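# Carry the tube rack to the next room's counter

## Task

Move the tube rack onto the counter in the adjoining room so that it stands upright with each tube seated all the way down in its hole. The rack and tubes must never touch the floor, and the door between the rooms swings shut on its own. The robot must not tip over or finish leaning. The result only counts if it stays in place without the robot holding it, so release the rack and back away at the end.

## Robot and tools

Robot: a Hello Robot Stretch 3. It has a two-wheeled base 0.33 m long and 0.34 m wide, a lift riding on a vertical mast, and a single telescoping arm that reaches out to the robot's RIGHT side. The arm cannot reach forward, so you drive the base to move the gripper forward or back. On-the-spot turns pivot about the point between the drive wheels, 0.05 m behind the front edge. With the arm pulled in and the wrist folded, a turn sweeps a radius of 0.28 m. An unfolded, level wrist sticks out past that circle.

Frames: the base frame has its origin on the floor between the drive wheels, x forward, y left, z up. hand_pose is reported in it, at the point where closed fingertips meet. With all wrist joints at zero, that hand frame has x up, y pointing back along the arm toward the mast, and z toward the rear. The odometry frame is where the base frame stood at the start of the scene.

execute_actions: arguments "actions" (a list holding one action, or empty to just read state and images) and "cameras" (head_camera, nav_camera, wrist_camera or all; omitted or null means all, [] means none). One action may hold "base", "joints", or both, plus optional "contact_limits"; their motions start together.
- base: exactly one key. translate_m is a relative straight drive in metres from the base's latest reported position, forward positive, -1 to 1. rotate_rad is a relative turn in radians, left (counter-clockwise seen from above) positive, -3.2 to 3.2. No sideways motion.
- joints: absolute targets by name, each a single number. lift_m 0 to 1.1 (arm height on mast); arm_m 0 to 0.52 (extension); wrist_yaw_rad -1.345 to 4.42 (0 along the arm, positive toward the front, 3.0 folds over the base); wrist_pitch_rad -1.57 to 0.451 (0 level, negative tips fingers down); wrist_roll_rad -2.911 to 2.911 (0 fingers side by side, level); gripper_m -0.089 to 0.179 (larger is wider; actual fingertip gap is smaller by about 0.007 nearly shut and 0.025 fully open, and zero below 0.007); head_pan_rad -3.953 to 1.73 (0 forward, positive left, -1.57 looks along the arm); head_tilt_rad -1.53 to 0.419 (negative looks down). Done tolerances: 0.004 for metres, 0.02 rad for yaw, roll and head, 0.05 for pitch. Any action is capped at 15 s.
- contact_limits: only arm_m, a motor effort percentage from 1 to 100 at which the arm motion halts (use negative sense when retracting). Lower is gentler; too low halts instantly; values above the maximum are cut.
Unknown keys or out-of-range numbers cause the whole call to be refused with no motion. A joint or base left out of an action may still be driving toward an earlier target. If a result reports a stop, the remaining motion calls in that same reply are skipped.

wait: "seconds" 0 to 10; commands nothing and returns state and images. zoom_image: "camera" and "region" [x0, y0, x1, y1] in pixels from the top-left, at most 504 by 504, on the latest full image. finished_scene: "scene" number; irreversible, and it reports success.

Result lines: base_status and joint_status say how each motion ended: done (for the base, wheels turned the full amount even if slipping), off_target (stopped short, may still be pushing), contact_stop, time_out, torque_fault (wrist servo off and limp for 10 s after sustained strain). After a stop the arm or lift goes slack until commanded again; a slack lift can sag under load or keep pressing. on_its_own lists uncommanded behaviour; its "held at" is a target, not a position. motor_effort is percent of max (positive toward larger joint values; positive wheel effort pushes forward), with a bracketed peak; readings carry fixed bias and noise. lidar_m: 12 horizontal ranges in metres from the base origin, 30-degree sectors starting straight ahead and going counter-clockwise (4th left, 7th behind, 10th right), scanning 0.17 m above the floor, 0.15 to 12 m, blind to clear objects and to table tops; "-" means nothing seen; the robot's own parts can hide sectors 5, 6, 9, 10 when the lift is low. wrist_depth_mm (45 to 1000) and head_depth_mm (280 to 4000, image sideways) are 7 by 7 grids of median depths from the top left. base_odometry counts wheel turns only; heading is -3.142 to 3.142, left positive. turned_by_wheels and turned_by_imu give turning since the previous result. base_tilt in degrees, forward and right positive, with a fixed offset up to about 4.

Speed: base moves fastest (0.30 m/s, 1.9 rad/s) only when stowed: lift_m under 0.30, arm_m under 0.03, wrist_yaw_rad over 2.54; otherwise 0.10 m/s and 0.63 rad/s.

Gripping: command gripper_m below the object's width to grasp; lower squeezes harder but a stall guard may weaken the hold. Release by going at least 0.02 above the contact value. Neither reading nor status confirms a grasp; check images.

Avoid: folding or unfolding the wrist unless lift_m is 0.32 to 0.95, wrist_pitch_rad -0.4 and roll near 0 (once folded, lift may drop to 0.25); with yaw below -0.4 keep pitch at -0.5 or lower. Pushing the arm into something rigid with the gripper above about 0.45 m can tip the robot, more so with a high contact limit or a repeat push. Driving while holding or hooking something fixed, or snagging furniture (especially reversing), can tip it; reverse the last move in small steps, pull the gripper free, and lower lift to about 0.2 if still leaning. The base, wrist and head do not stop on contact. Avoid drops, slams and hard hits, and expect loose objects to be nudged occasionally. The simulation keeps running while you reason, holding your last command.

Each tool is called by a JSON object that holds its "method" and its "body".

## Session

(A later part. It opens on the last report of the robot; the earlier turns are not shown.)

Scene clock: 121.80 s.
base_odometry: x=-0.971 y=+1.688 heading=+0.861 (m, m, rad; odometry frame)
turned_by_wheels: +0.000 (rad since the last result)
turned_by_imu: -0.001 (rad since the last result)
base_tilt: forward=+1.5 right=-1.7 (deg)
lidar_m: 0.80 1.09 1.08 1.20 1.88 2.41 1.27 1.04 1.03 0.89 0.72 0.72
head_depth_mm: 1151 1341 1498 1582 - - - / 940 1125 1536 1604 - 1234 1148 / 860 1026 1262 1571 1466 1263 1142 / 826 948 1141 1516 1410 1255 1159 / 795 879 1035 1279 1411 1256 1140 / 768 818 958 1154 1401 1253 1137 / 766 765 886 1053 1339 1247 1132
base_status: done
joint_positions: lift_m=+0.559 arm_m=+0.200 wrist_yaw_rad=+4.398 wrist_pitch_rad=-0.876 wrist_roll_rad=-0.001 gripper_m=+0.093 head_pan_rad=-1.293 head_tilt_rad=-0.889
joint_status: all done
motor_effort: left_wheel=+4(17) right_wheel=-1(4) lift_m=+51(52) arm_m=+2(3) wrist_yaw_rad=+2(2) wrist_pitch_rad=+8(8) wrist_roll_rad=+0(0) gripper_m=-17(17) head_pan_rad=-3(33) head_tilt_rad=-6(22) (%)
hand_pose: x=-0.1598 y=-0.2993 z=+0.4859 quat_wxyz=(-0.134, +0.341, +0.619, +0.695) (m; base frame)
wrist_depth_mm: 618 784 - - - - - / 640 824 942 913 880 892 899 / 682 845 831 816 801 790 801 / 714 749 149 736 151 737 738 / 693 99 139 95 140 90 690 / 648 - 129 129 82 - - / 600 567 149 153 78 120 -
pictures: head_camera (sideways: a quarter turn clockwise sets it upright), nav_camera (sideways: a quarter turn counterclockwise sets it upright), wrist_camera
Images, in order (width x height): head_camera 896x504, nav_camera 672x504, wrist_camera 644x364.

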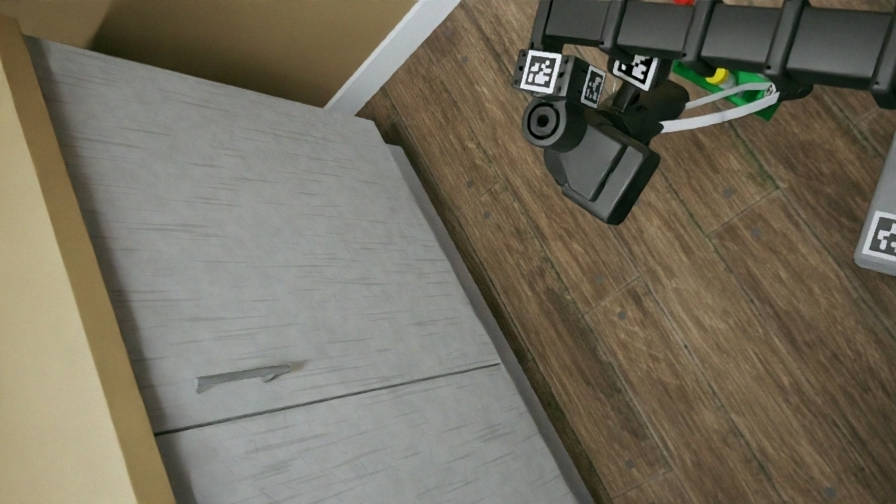

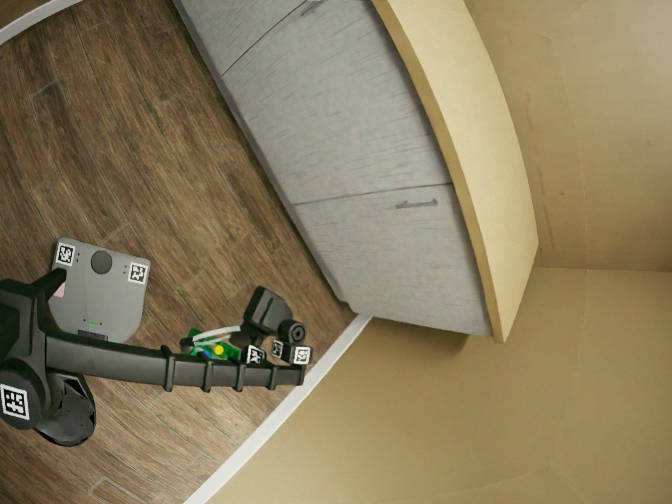

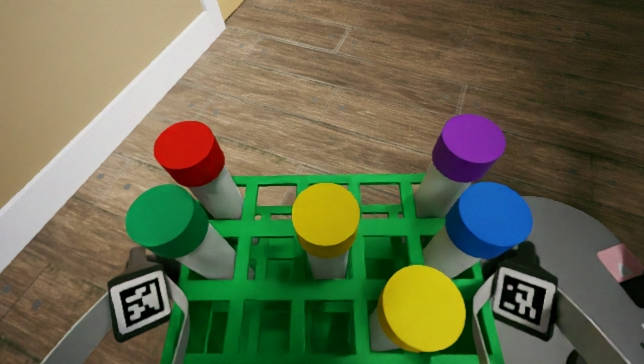

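{"method": "execute_actions", "body": {"actions": [{"base": {"translate_m": 0.26}, "joints": {"lift_m": 1.098, "wrist_yaw_rad": 0.0, "head_pan_rad": -1.4, "head_tilt_rad": -0.6}}]}}

Scene clock: 127.83 s.
base_odometry: x=-0.802 y=+1.885 heading=+0.861 (m, m, rad; odometry frame)
turned_by_wheels: +0.000 (rad since the last result)
turned_by_imu: -0.001 (rad since the last result)
base_tilt: forward=+1.3 right=-1.6 (deg)
lidar_m: 0.58 0.91 0.92 1.01 1.60 2.61 1.46 1.21 1.20 0.64 0.53 0.52
head_depth_mm: - - 456 497 1617 1467 1252 / 1330 1222 - 512 1281 1456 1261 / 1400 1220 799 529 1086 1360 1249 / 1291 1212 835 814 946 1140 1247 / 1207 1203 830 717 841 987 1202 / 1126 1164 828 675 755 870 1031 / 1052 1117 825 630 685 780 904
base_status: done
joint_positions: lift_m=+1.097 arm_m=+0.200 wrist_yaw_rad=+0.003 wrist_pitch_rad=-0.876 wrist_roll_rad=-0.001 gripper_m=+0.093 head_pan_rad=-1.393 head_tilt_rad=-0.606
joint_status: all done
motor_effort: left_wheel=+4(11) right_wheel=-1(2) lift_m=+51(52) arm_m=+1(2) wrist_yaw_rad=-3(4) wrist_pitch_rad=+8(8) wrist_roll_rad=+0(0) gripper_m=-17(17) head_pan_rad=-3(14) head_tilt_rad=+2(18) (%)
hand_pose: x=-0.0211 y=-0.4903 z=+1.0239 quat_wxyz=(+0.641, +0.301, -0.639, -0.299) (m; base frame)
wrist_depth_mm: 465 454 450 451 655 791 676 / 405 403 391 447 844 884 726 / 358 361 368 596 - 949 812 / 322 323 149 576 151 995 899 / 294 94 140 93 140 92 - / 290 366 128 128 83 128 - / 339 473 149 153 78 - -
pictures: head_camera (sideways: a quarter turn clockwise sets it upright), nav_camera (sideways: a quarter turn counterclockwise sets it upright), wrist_camera
Images, in order (width x height): head_camera 896x504, nav_camera 672x504, wrist_camera 644x364.

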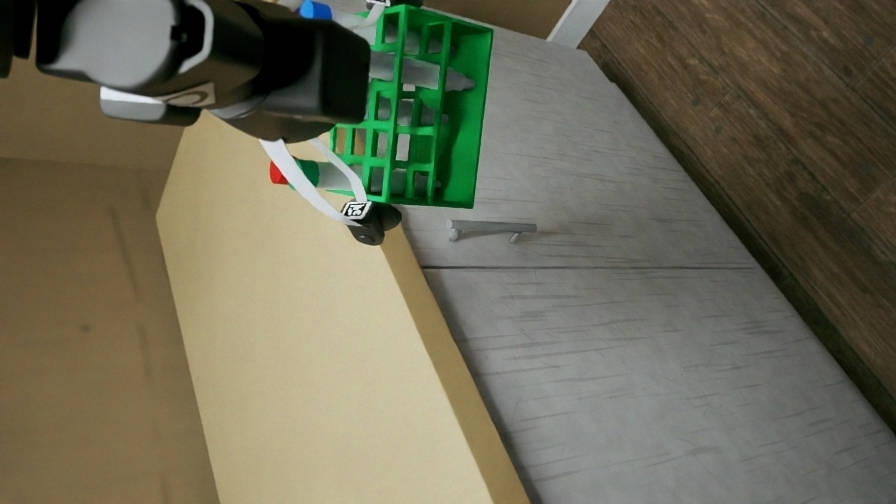

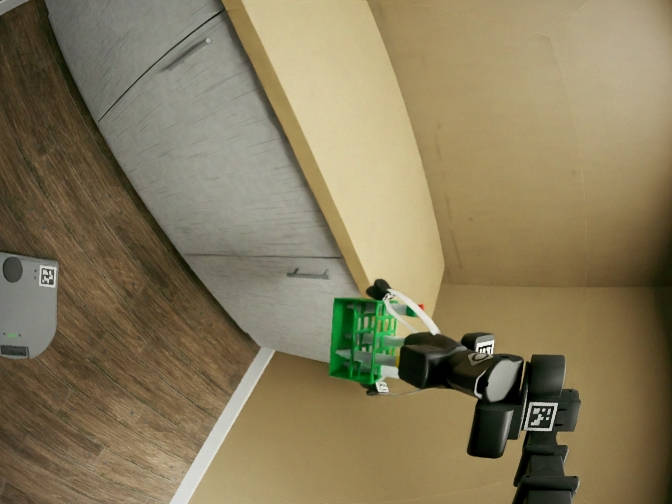

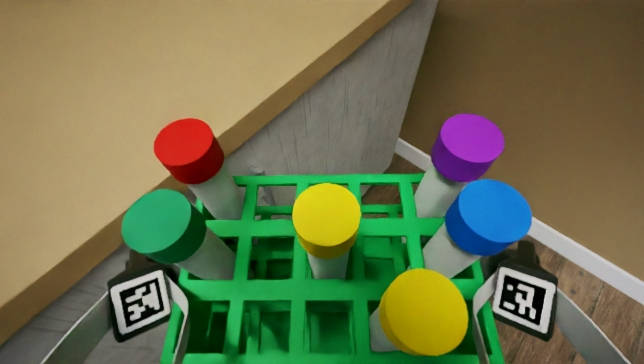

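{"method": "execute_actions", "body": {"actions": [{"base": {"rotate_rad": 0.88}, "joints": {"arm_m": 0.36, "lift_m": 1.08, "head_pan_rad": -1.5, "head_tilt_rad": -0.55}}]}}

Scene clock: 130.80 s.
base_odometry: x=-0.802 y=+1.885 heading=+1.741 (m, m, rad; odometry frame)
turned_by_wheels: +0.880 (rad since the last result)
turned_by_imu: +0.877 (rad since the last result)
base_tilt: forward=+1.5 right=-1.7 (deg)
lidar_m: 0.92 0.95 1.31 2.61 1.70 1.24 1.20 0.74 0.54 0.52 0.54 0.74
head_depth_mm: 956 1071 937 690 646 751 895 / - 1081 654 677 652 759 906 / 976 - 642 661 660 768 924 / 974 1073 656 659 667 779 933 / 981 1081 928 683 671 788 949 / 991 1090 926 681 683 798 961 / 995 1098 921 679 689 809 977
base_status: done
joint_positions: lift_m=+1.081 arm_m=+0.360 wrist_yaw_rad=+0.001 wrist_pitch_rad=-0.876 wrist_roll_rad=-0.001 gripper_m=+0.093 head_pan_rad=-1.493 head_tilt_rad=-0.557
joint_status: all done
motor_effort: left_wheel=-2(8) right_wheel=+2(8) lift_m=+19(44) arm_m=+2(4) wrist_yaw_rad=-2(3) wrist_pitch_rad=+8(8) wrist_roll_rad=+0(0) gripper_m=-17(17) head_pan_rad=-3(12) head_tilt_rad=+1(7) (%)
hand_pose: x=-0.0214 y=-0.6502 z=+1.0070 quat_wxyz=(+0.641, +0.300, -0.640, -0.300) (m; base frame)
wrist_depth_mm: 435 426 425 413 411 406 403 / 378 378 370 366 365 362 351 / 336 335 328 326 319 312 312 / 300 296 140 283 151 116 286 / 276 97 140 93 140 91 259 / 252 - 129 128 83 126 236 / 236 227 149 153 78 216 223
pictures: head_camera (sideways: a quarter turn clockwise sets it upright), nav_camera (sideways: a quarter turn counterclockwise sets it upright), wrist_camera
Images, in order (width x height): head_camera 896x504, nav_camera 672x504, wrist_camera 644x364.

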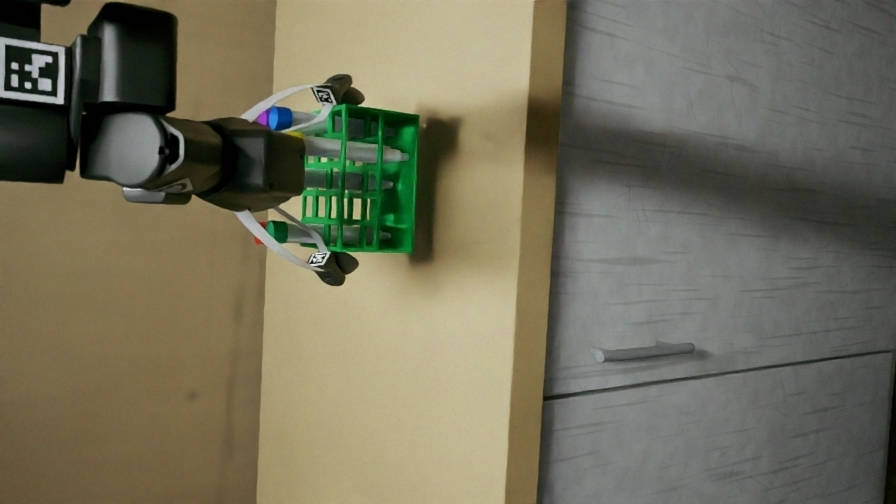

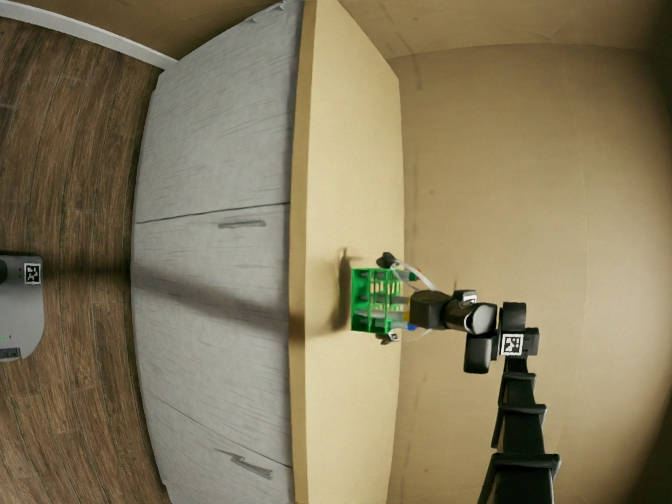

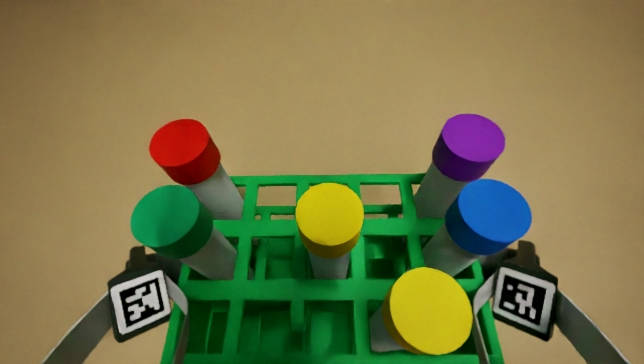

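{"method": "execute_actions", "body": {"actions": [{"joints": {"arm_m": 0.41, "lift_m": 1.044}}], "cameras": ["head_camera", "wrist_camera"]}}

Scene clock: 132.90 s.
base_odometry: x=-0.802 y=+1.885 heading=+1.741 (m, m, rad; odometry frame)
turned_by_wheels: +0.000 (rad since the last result)
turned_by_imu: -0.001 (rad since the last result)
base_tilt: forward=+1.4 right=-1.7 (deg)
lidar_m: 0.92 0.95 1.30 2.61 1.70 1.24 1.20 0.74 0.54 0.52 0.54 0.74
head_depth_mm: 932 1065 939 690 647 750 893 / - - 870 687 653 759 909 / 958 1059 705 686 660 770 921 / 977 1077 864 683 666 777 936 / 985 1083 925 682 672 788 947 / 992 1090 925 682 684 798 964 / 1001 1102 919 679 688 809 975
base_status: not commanded
joint_positions: lift_m=+1.045 arm_m=+0.410 wrist_yaw_rad=+0.001 wrist_pitch_rad=-0.876 wrist_roll_rad=-0.001 gripper_m=+0.093 head_pan_rad=-1.493 head_tilt_rad=-0.557
joint_status: all done
motor_effort: left_wheel=-2(2) right_wheel=+2(2) lift_m=+19(20) arm_m=+2(2) wrist_yaw_rad=-2(2) wrist_pitch_rad=+8(8) wrist_roll_rad=+0(0) gripper_m=-17(17) head_pan_rad=-3(3) head_tilt_rad=+1(2) (%)
hand_pose: x=-0.0214 y=-0.7002 z=+0.9710 quat_wxyz=(+0.641, +0.300, -0.640, -0.300) (m; base frame)
wrist_depth_mm: 373 371 358 358 351 345 344 / 326 322 319 313 311 308 300 / 288 285 282 280 277 266 271 / 260 254 139 244 150 105 245 / 236 95 140 94 140 91 221 / 217 - 129 128 83 126 207 / 200 194 149 153 78 185 191
pictures: head_camera (sideways: a quarter turn clockwise sets it upright), wrist_camera
Images, in order (width x height): head_camera 896x504, wrist_camera 644x364.

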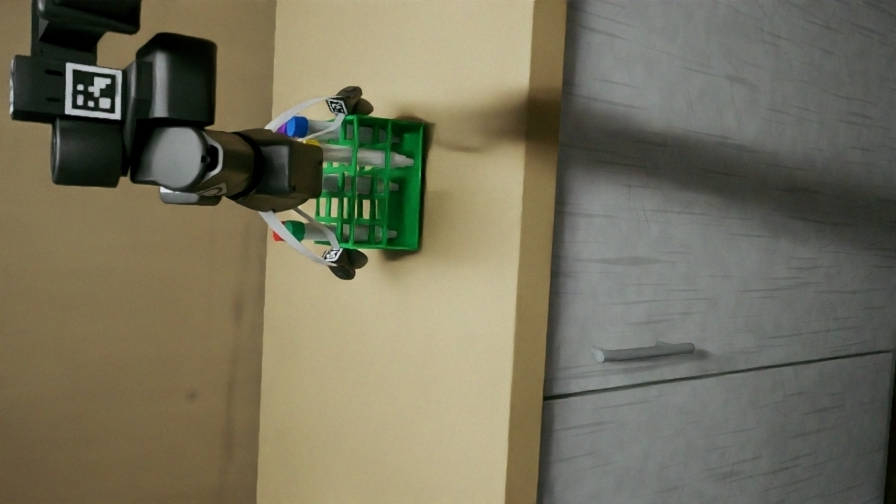

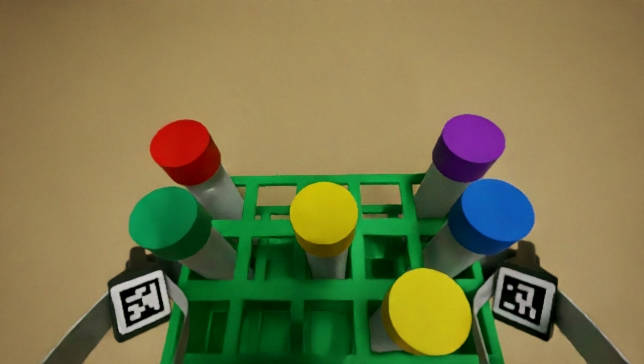

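{"method": "zoom_image", "body": {"camera": "head_camera", "region": [250, 70, 480, 290]}}

Region (250, 70, 480, 290) of head_camera's 896x504 image, scaled by 2.191, with more detail than that image has; it fills the top 482 rows of this view, and the rest is white.

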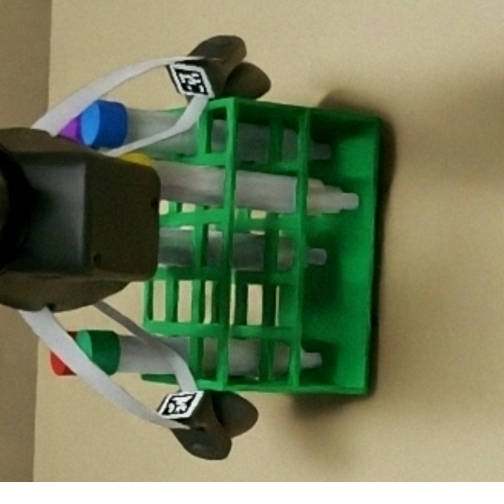

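{"method": "execute_actions", "body": {"actions": [{"joints": {"lift_m": 1.034}}], "cameras": ["head_camera", "wrist_camera"]}}

Scene clock: 133.97 s.
base_odometry: x=-0.802 y=+1.885 heading=+1.741 (m, m, rad; odometry frame)
turned_by_wheels: +0.000 (rad since the last result)
turned_by_imu: +0.000 (rad since the last result)
base_tilt: forward=+1.4 right=-1.7 (deg)
lidar_m: 0.92 0.95 1.30 2.61 1.70 1.25 1.20 0.74 0.54 0.52 0.54 0.74
head_depth_mm: 934 1064 941 689 646 751 894 / 937 - 892 689 654 759 907 / 961 1050 710 686 659 768 924 / 979 1078 929 684 667 776 934 / 983 1084 928 682 672 788 947 / 993 1091 919 681 680 797 959 / 998 1100 919 679 688 807 977
base_status: not commanded
joint_positions: lift_m=+1.035 arm_m=+0.410 wrist_yaw_rad=+0.001 wrist_pitch_rad=-0.871 wrist_roll_rad=-0.001 gripper_m=+0.093 head_pan_rad=-1.493 head_tilt_rad=-0.557
joint_status: all done
motor_effort: left_wheel=-2(3) right_wheel=+3(2) lift_m=+16(19) arm_m=+2(2) wrist_yaw_rad=-2(2) wrist_pitch_rad=+6(8) wrist_roll_rad=+0(0) gripper_m=-16(17) head_pan_rad=-3(3) head_tilt_rad=+2(1) (%)
hand_pose: x=-0.0214 y=-0.7012 z=+0.9618 quat_wxyz=(+0.642, +0.299, -0.640, -0.298) (m; base frame)
wrist_depth_mm: 357 352 350 345 338 332 334 / 310 310 307 303 300 294 290 / 279 276 272 270 266 259 262 / 251 242 138 233 152 106 234 / 227 163 141 100 140 93 212 / 208 - 129 128 81 - 196 / 195 186 150 153 81 158 181
pictures: head_camera (sideways: a quarter turn clockwise sets it upright), wrist_camera
Images, in order (width x height): head_camera 896x504, wrist_camera 644x364.

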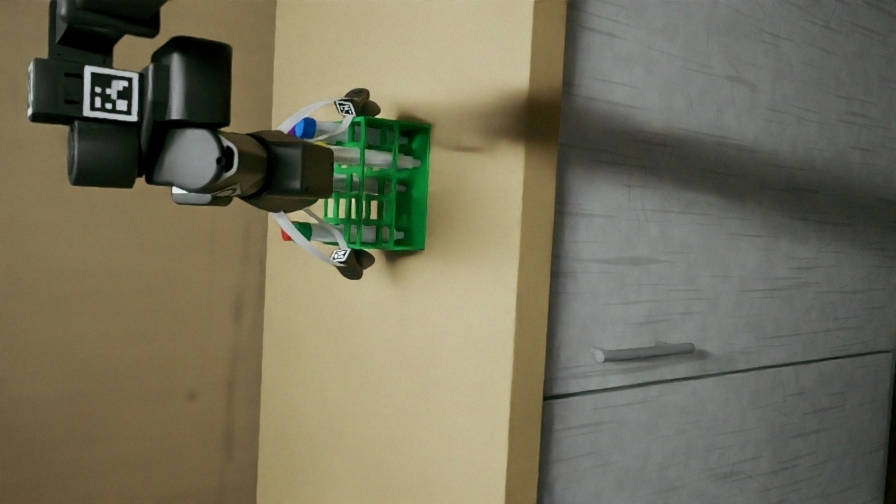

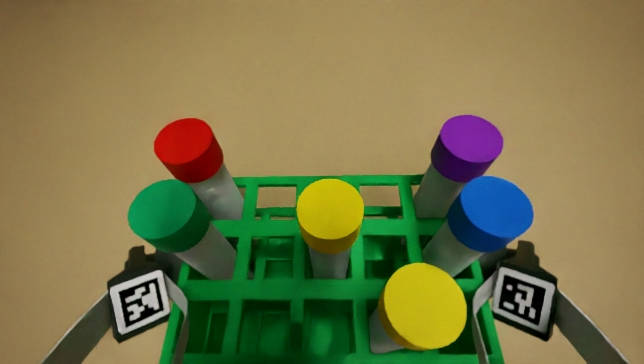

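{"method": "execute_actions", "body": {"actions": [{"joints": {"gripper_m": 0.179, "lift_m": 1.033}}], "cameras": ["head_camera", "wrist_camera"]}}

Scene clock: 135.47 s.
base_odometry: x=-0.802 y=+1.885 heading=+1.741 (m, m, rad; odometry frame)
turned_by_wheels: +0.000 (rad since the last result)
turned_by_imu: +0.000 (rad since the last result)
base_tilt: forward=+1.5 right=-1.8 (deg)
lidar_m: 0.92 0.95 1.30 2.61 1.70 1.24 1.20 0.74 0.54 0.52 0.54 0.74
head_depth_mm: 935 1066 941 690 646 751 893 / 938 - 890 688 653 759 907 / 958 1056 712 687 660 769 924 / 976 1074 844 685 666 777 935 / 983 1082 926 683 673 784 948 / 991 1093 923 680 683 796 961 / 1000 1097 920 678 689 810 975
base_status: not commanded
joint_positions: lift_m=+1.034 arm_m=+0.410 wrist_yaw_rad=+0.001 wrist_pitch_rad=-0.866 wrist_roll_rad=-0.001 gripper_m=+0.179 head_pan_rad=-1.493 head_tilt_rad=-0.557
joint_status: all done
motor_effort: left_wheel=-2(2) right_wheel=+3(2) lift_m=+18(17) arm_m=+2(2) wrist_yaw_rad=-1(2) wrist_pitch_rad=+3(6) wrist_roll_rad=+0(0) gripper_m=+0(85) head_pan_rad=-3(3) head_tilt_rad=+2(1) (%)
hand_pose: x=-0.0214 y=-0.7022 z=+0.9615 quat_wxyz=(+0.642, +0.297, -0.641, -0.297) (m; base frame)
wrist_depth_mm: 360 355 350 347 342 338 331 / 314 312 306 304 299 294 289 / 277 276 264 268 264 256 260 / 248 244 140 230 149 112 235 / 226 215 140 111 139 94 214 / 207 203 129 128 81 190 197 / - 186 150 152 111 138 179
pictures: head_camera (sideways: a quarter turn clockwise sets it upright), wrist_camera
Images, in order (width x height): head_camera 896x504, wrist_camera 644x364.

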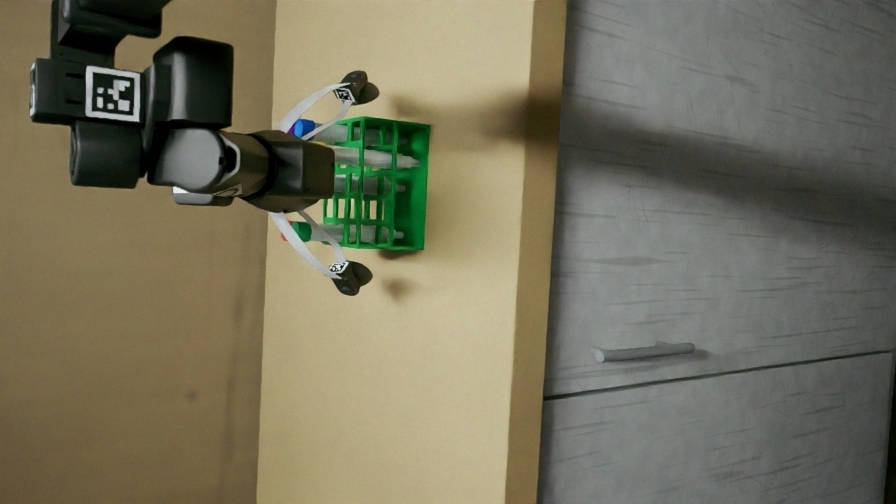

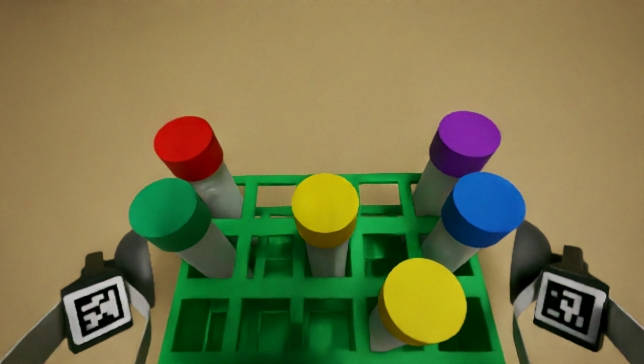

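{"method": "execute_actions", "body": {"actions": [{"joints": {"arm_m": 0.08, "lift_m": 1.045}}]}}

Scene clock: 139.33 s.
base_odometry: x=-0.802 y=+1.885 heading=+1.741 (m, m, rad; odometry frame)
turned_by_wheels: +0.000 (rad since the last result)
turned_by_imu: -0.001 (rad since the last result)
base_tilt: forward=+1.5 right=-1.7 (deg)
lidar_m: 0.92 0.95 1.31 2.61 1.70 1.24 1.20 0.74 0.54 0.52 0.54 0.74
head_depth_mm: 954 1026 - - 680 752 892 / 965 1022 - - - 763 911 / 971 1052 - - - 778 921 / 976 1075 884 683 681 779 932 / 987 1083 930 682 680 788 947 / 994 1091 926 681 681 800 963 / 996 1103 921 679 688 808 976
base_status: not commanded
joint_positions: lift_m=+1.044 arm_m=+0.080 wrist_yaw_rad=+0.001 wrist_pitch_rad=-0.867 wrist_roll_rad=-0.001 gripper_m=+0.179 head_pan_rad=-1.493 head_tilt_rad=-0.556
joint_status: all done
motor_effort: left_wheel=-3(3) right_wheel=+2(2) lift_m=+50(53) arm_m=-4(2) wrist_yaw_rad=-2(2) wrist_pitch_rad=+3(4) wrist_roll_rad=+0(0) gripper_m=+0(0) head_pan_rad=-3(3) head_tilt_rad=+2(1) (%)
hand_pose: x=-0.0214 y=-0.3729 z=+0.9723 quat_wxyz=(+0.642, +0.298, -0.641, -0.297) (m; base frame)
wrist_depth_mm: 384 379 373 359 361 353 349 / 333 327 323 318 317 312 306 / 300 298 295 292 287 288 285 / 400 402 396 399 393 393 390 / 559 553 558 558 549 514 537 / 927 928 909 880 894 896 782 / 941 - - - - - 973
pictures: head_camera (sideways: a quarter turn clockwise sets it upright), nav_camera (sideways: a quarter turn counterclockwise sets it upright), wrist_camera
Images, in order (width x height): head_camera 896x504, nav_camera 672x504, wrist_camera 644x364.

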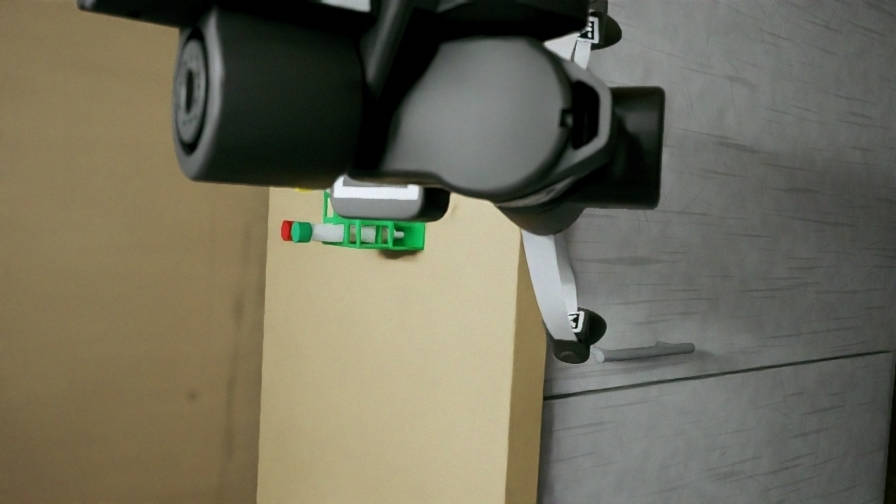

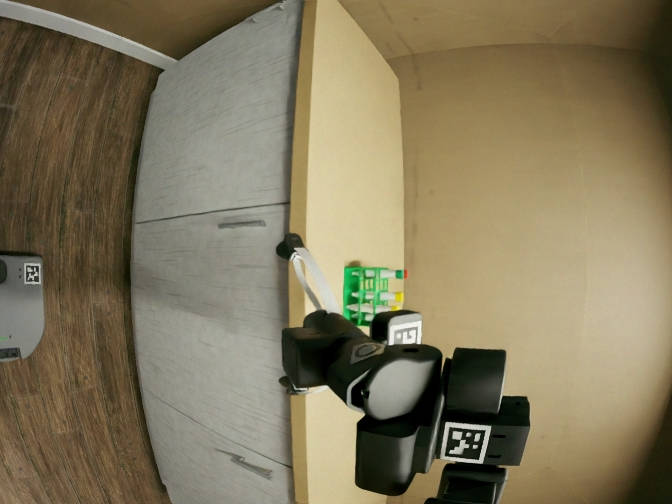

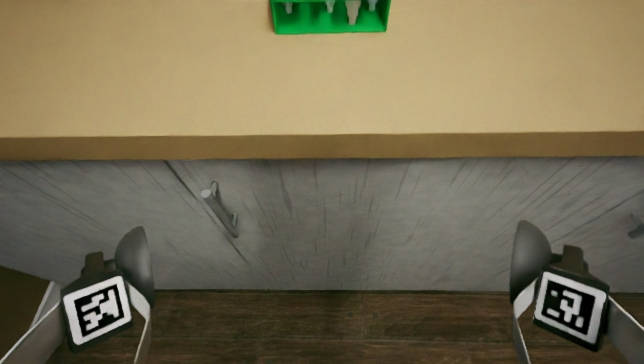

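{"method": "execute_actions", "body": {"actions": [{"joints": {"arm_m": 0.02, "lift_m": 0.96, "wrist_pitch_rad": -0.2}}]}}

Scene clock: 141.23 s.
base_odometry: x=-0.802 y=+1.885 heading=+1.741 (m, m, rad; odometry frame)
turned_by_wheels: +0.000 (rad since the last result)
turned_by_imu: +0.000 (rad since the last result)
base_tilt: forward=+1.4 right=-1.6 (deg)
lidar_m: 0.92 0.96 1.31 2.61 1.70 1.24 1.20 0.74 0.54 0.52 0.54 0.74
head_depth_mm: 958 1052 942 717 - - - / 966 1062 890 716 - - - / 971 1064 809 704 - - - / 976 1072 886 685 654 795 936 / 983 1081 927 710 674 788 946 / 991 1090 926 681 682 799 962 / 996 1100 922 679 688 806 977
base_status: not commanded
joint_positions: lift_m=+0.961 arm_m=+0.020 wrist_yaw_rad=+0.001 wrist_pitch_rad=-0.224 wrist_roll_rad=-0.001 gripper_m=+0.179 head_pan_rad=-1.493 head_tilt_rad=-0.556
joint_status: all done
motor_effort: left_wheel=-3(2) right_wheel=+3(3) lift_m=+18(44) arm_m=-4(4) wrist_yaw_rad=-2(2) wrist_pitch_rad=+13(13) wrist_roll_rad=+0(0) gripper_m=+0(0) head_pan_rad=-3(3) head_tilt_rad=+2(1) (%)
hand_pose: x=-0.0211 y=-0.4098 z=+1.0189 quat_wxyz=(+0.703, +0.080, -0.702, -0.079) (m; base frame)
wrist_depth_mm: 820 804 791 791 761 756 760 / 863 855 852 835 800 820 810 / 904 881 900 732 863 834 841 / 581 559 542 446 528 511 506 / 394 396 387 378 371 381 366 / 308 304 295 296 292 288 290 / - 354 347 337 337 335 335
pictures: head_camera (sideways: a quarter turn clockwise sets it upright), nav_camera (sideways: a quarter turn counterclockwise sets it upright), wrist_camera
Images, in order (width x height): head_camera 896x504, nav_camera 672x504, wrist_camera 644x364.

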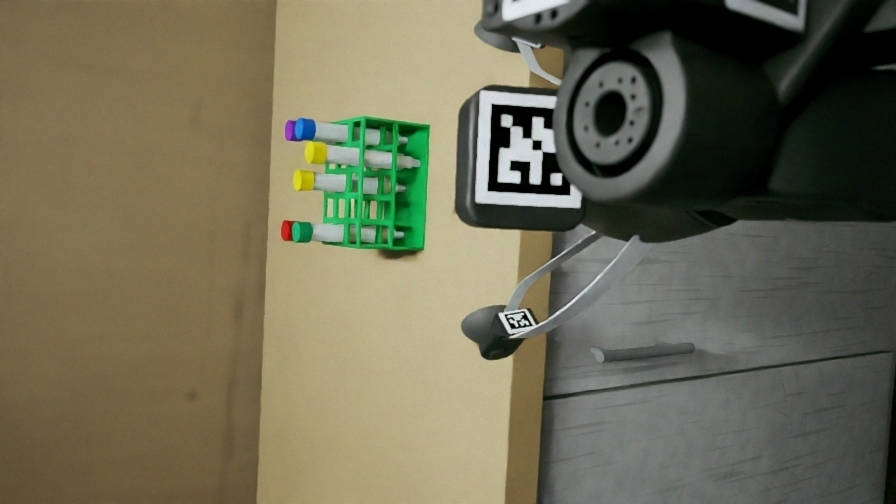

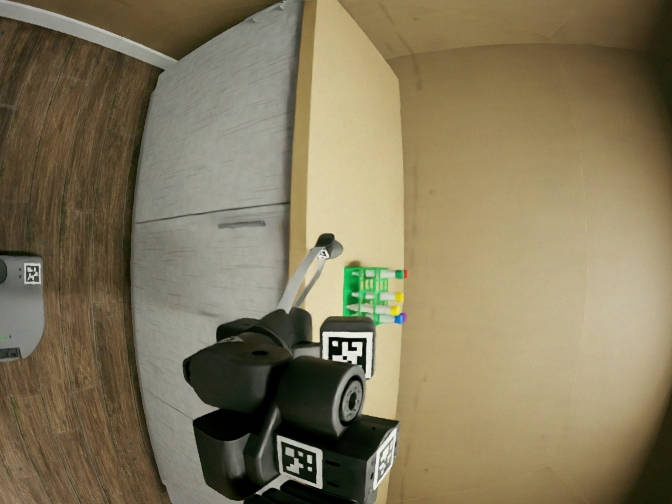

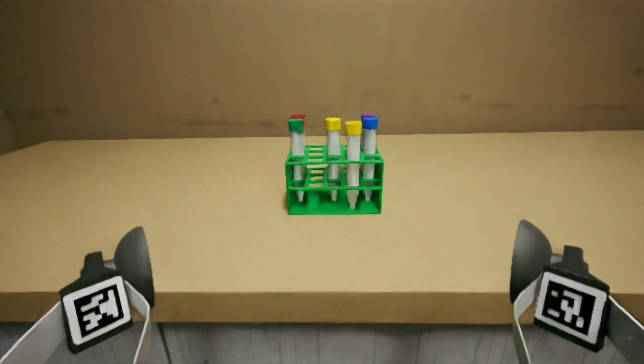

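{"method": "zoom_image", "body": {"camera": "wrist_camera", "region": [270, 100, 400, 230]}}

{"method": "zoom_image", "body": {"camera": "head_camera", "region": [265, 95, 445, 275]}}

Region (270, 100, 400, 230) of wrist_camera's 644x364 image, scaled by 3.877.

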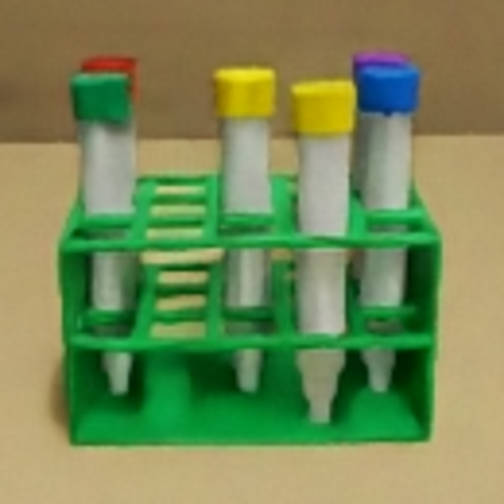

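Region (265, 95, 445, 275) of head_camera's 896x504 image, scaled by 2.800, with more detail than that image has.

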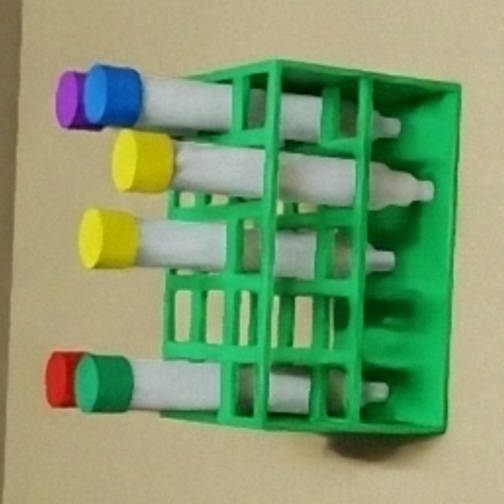

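{"method": "finished_scene", "body": {"scene": 1}}

The scene is finished: the task was done.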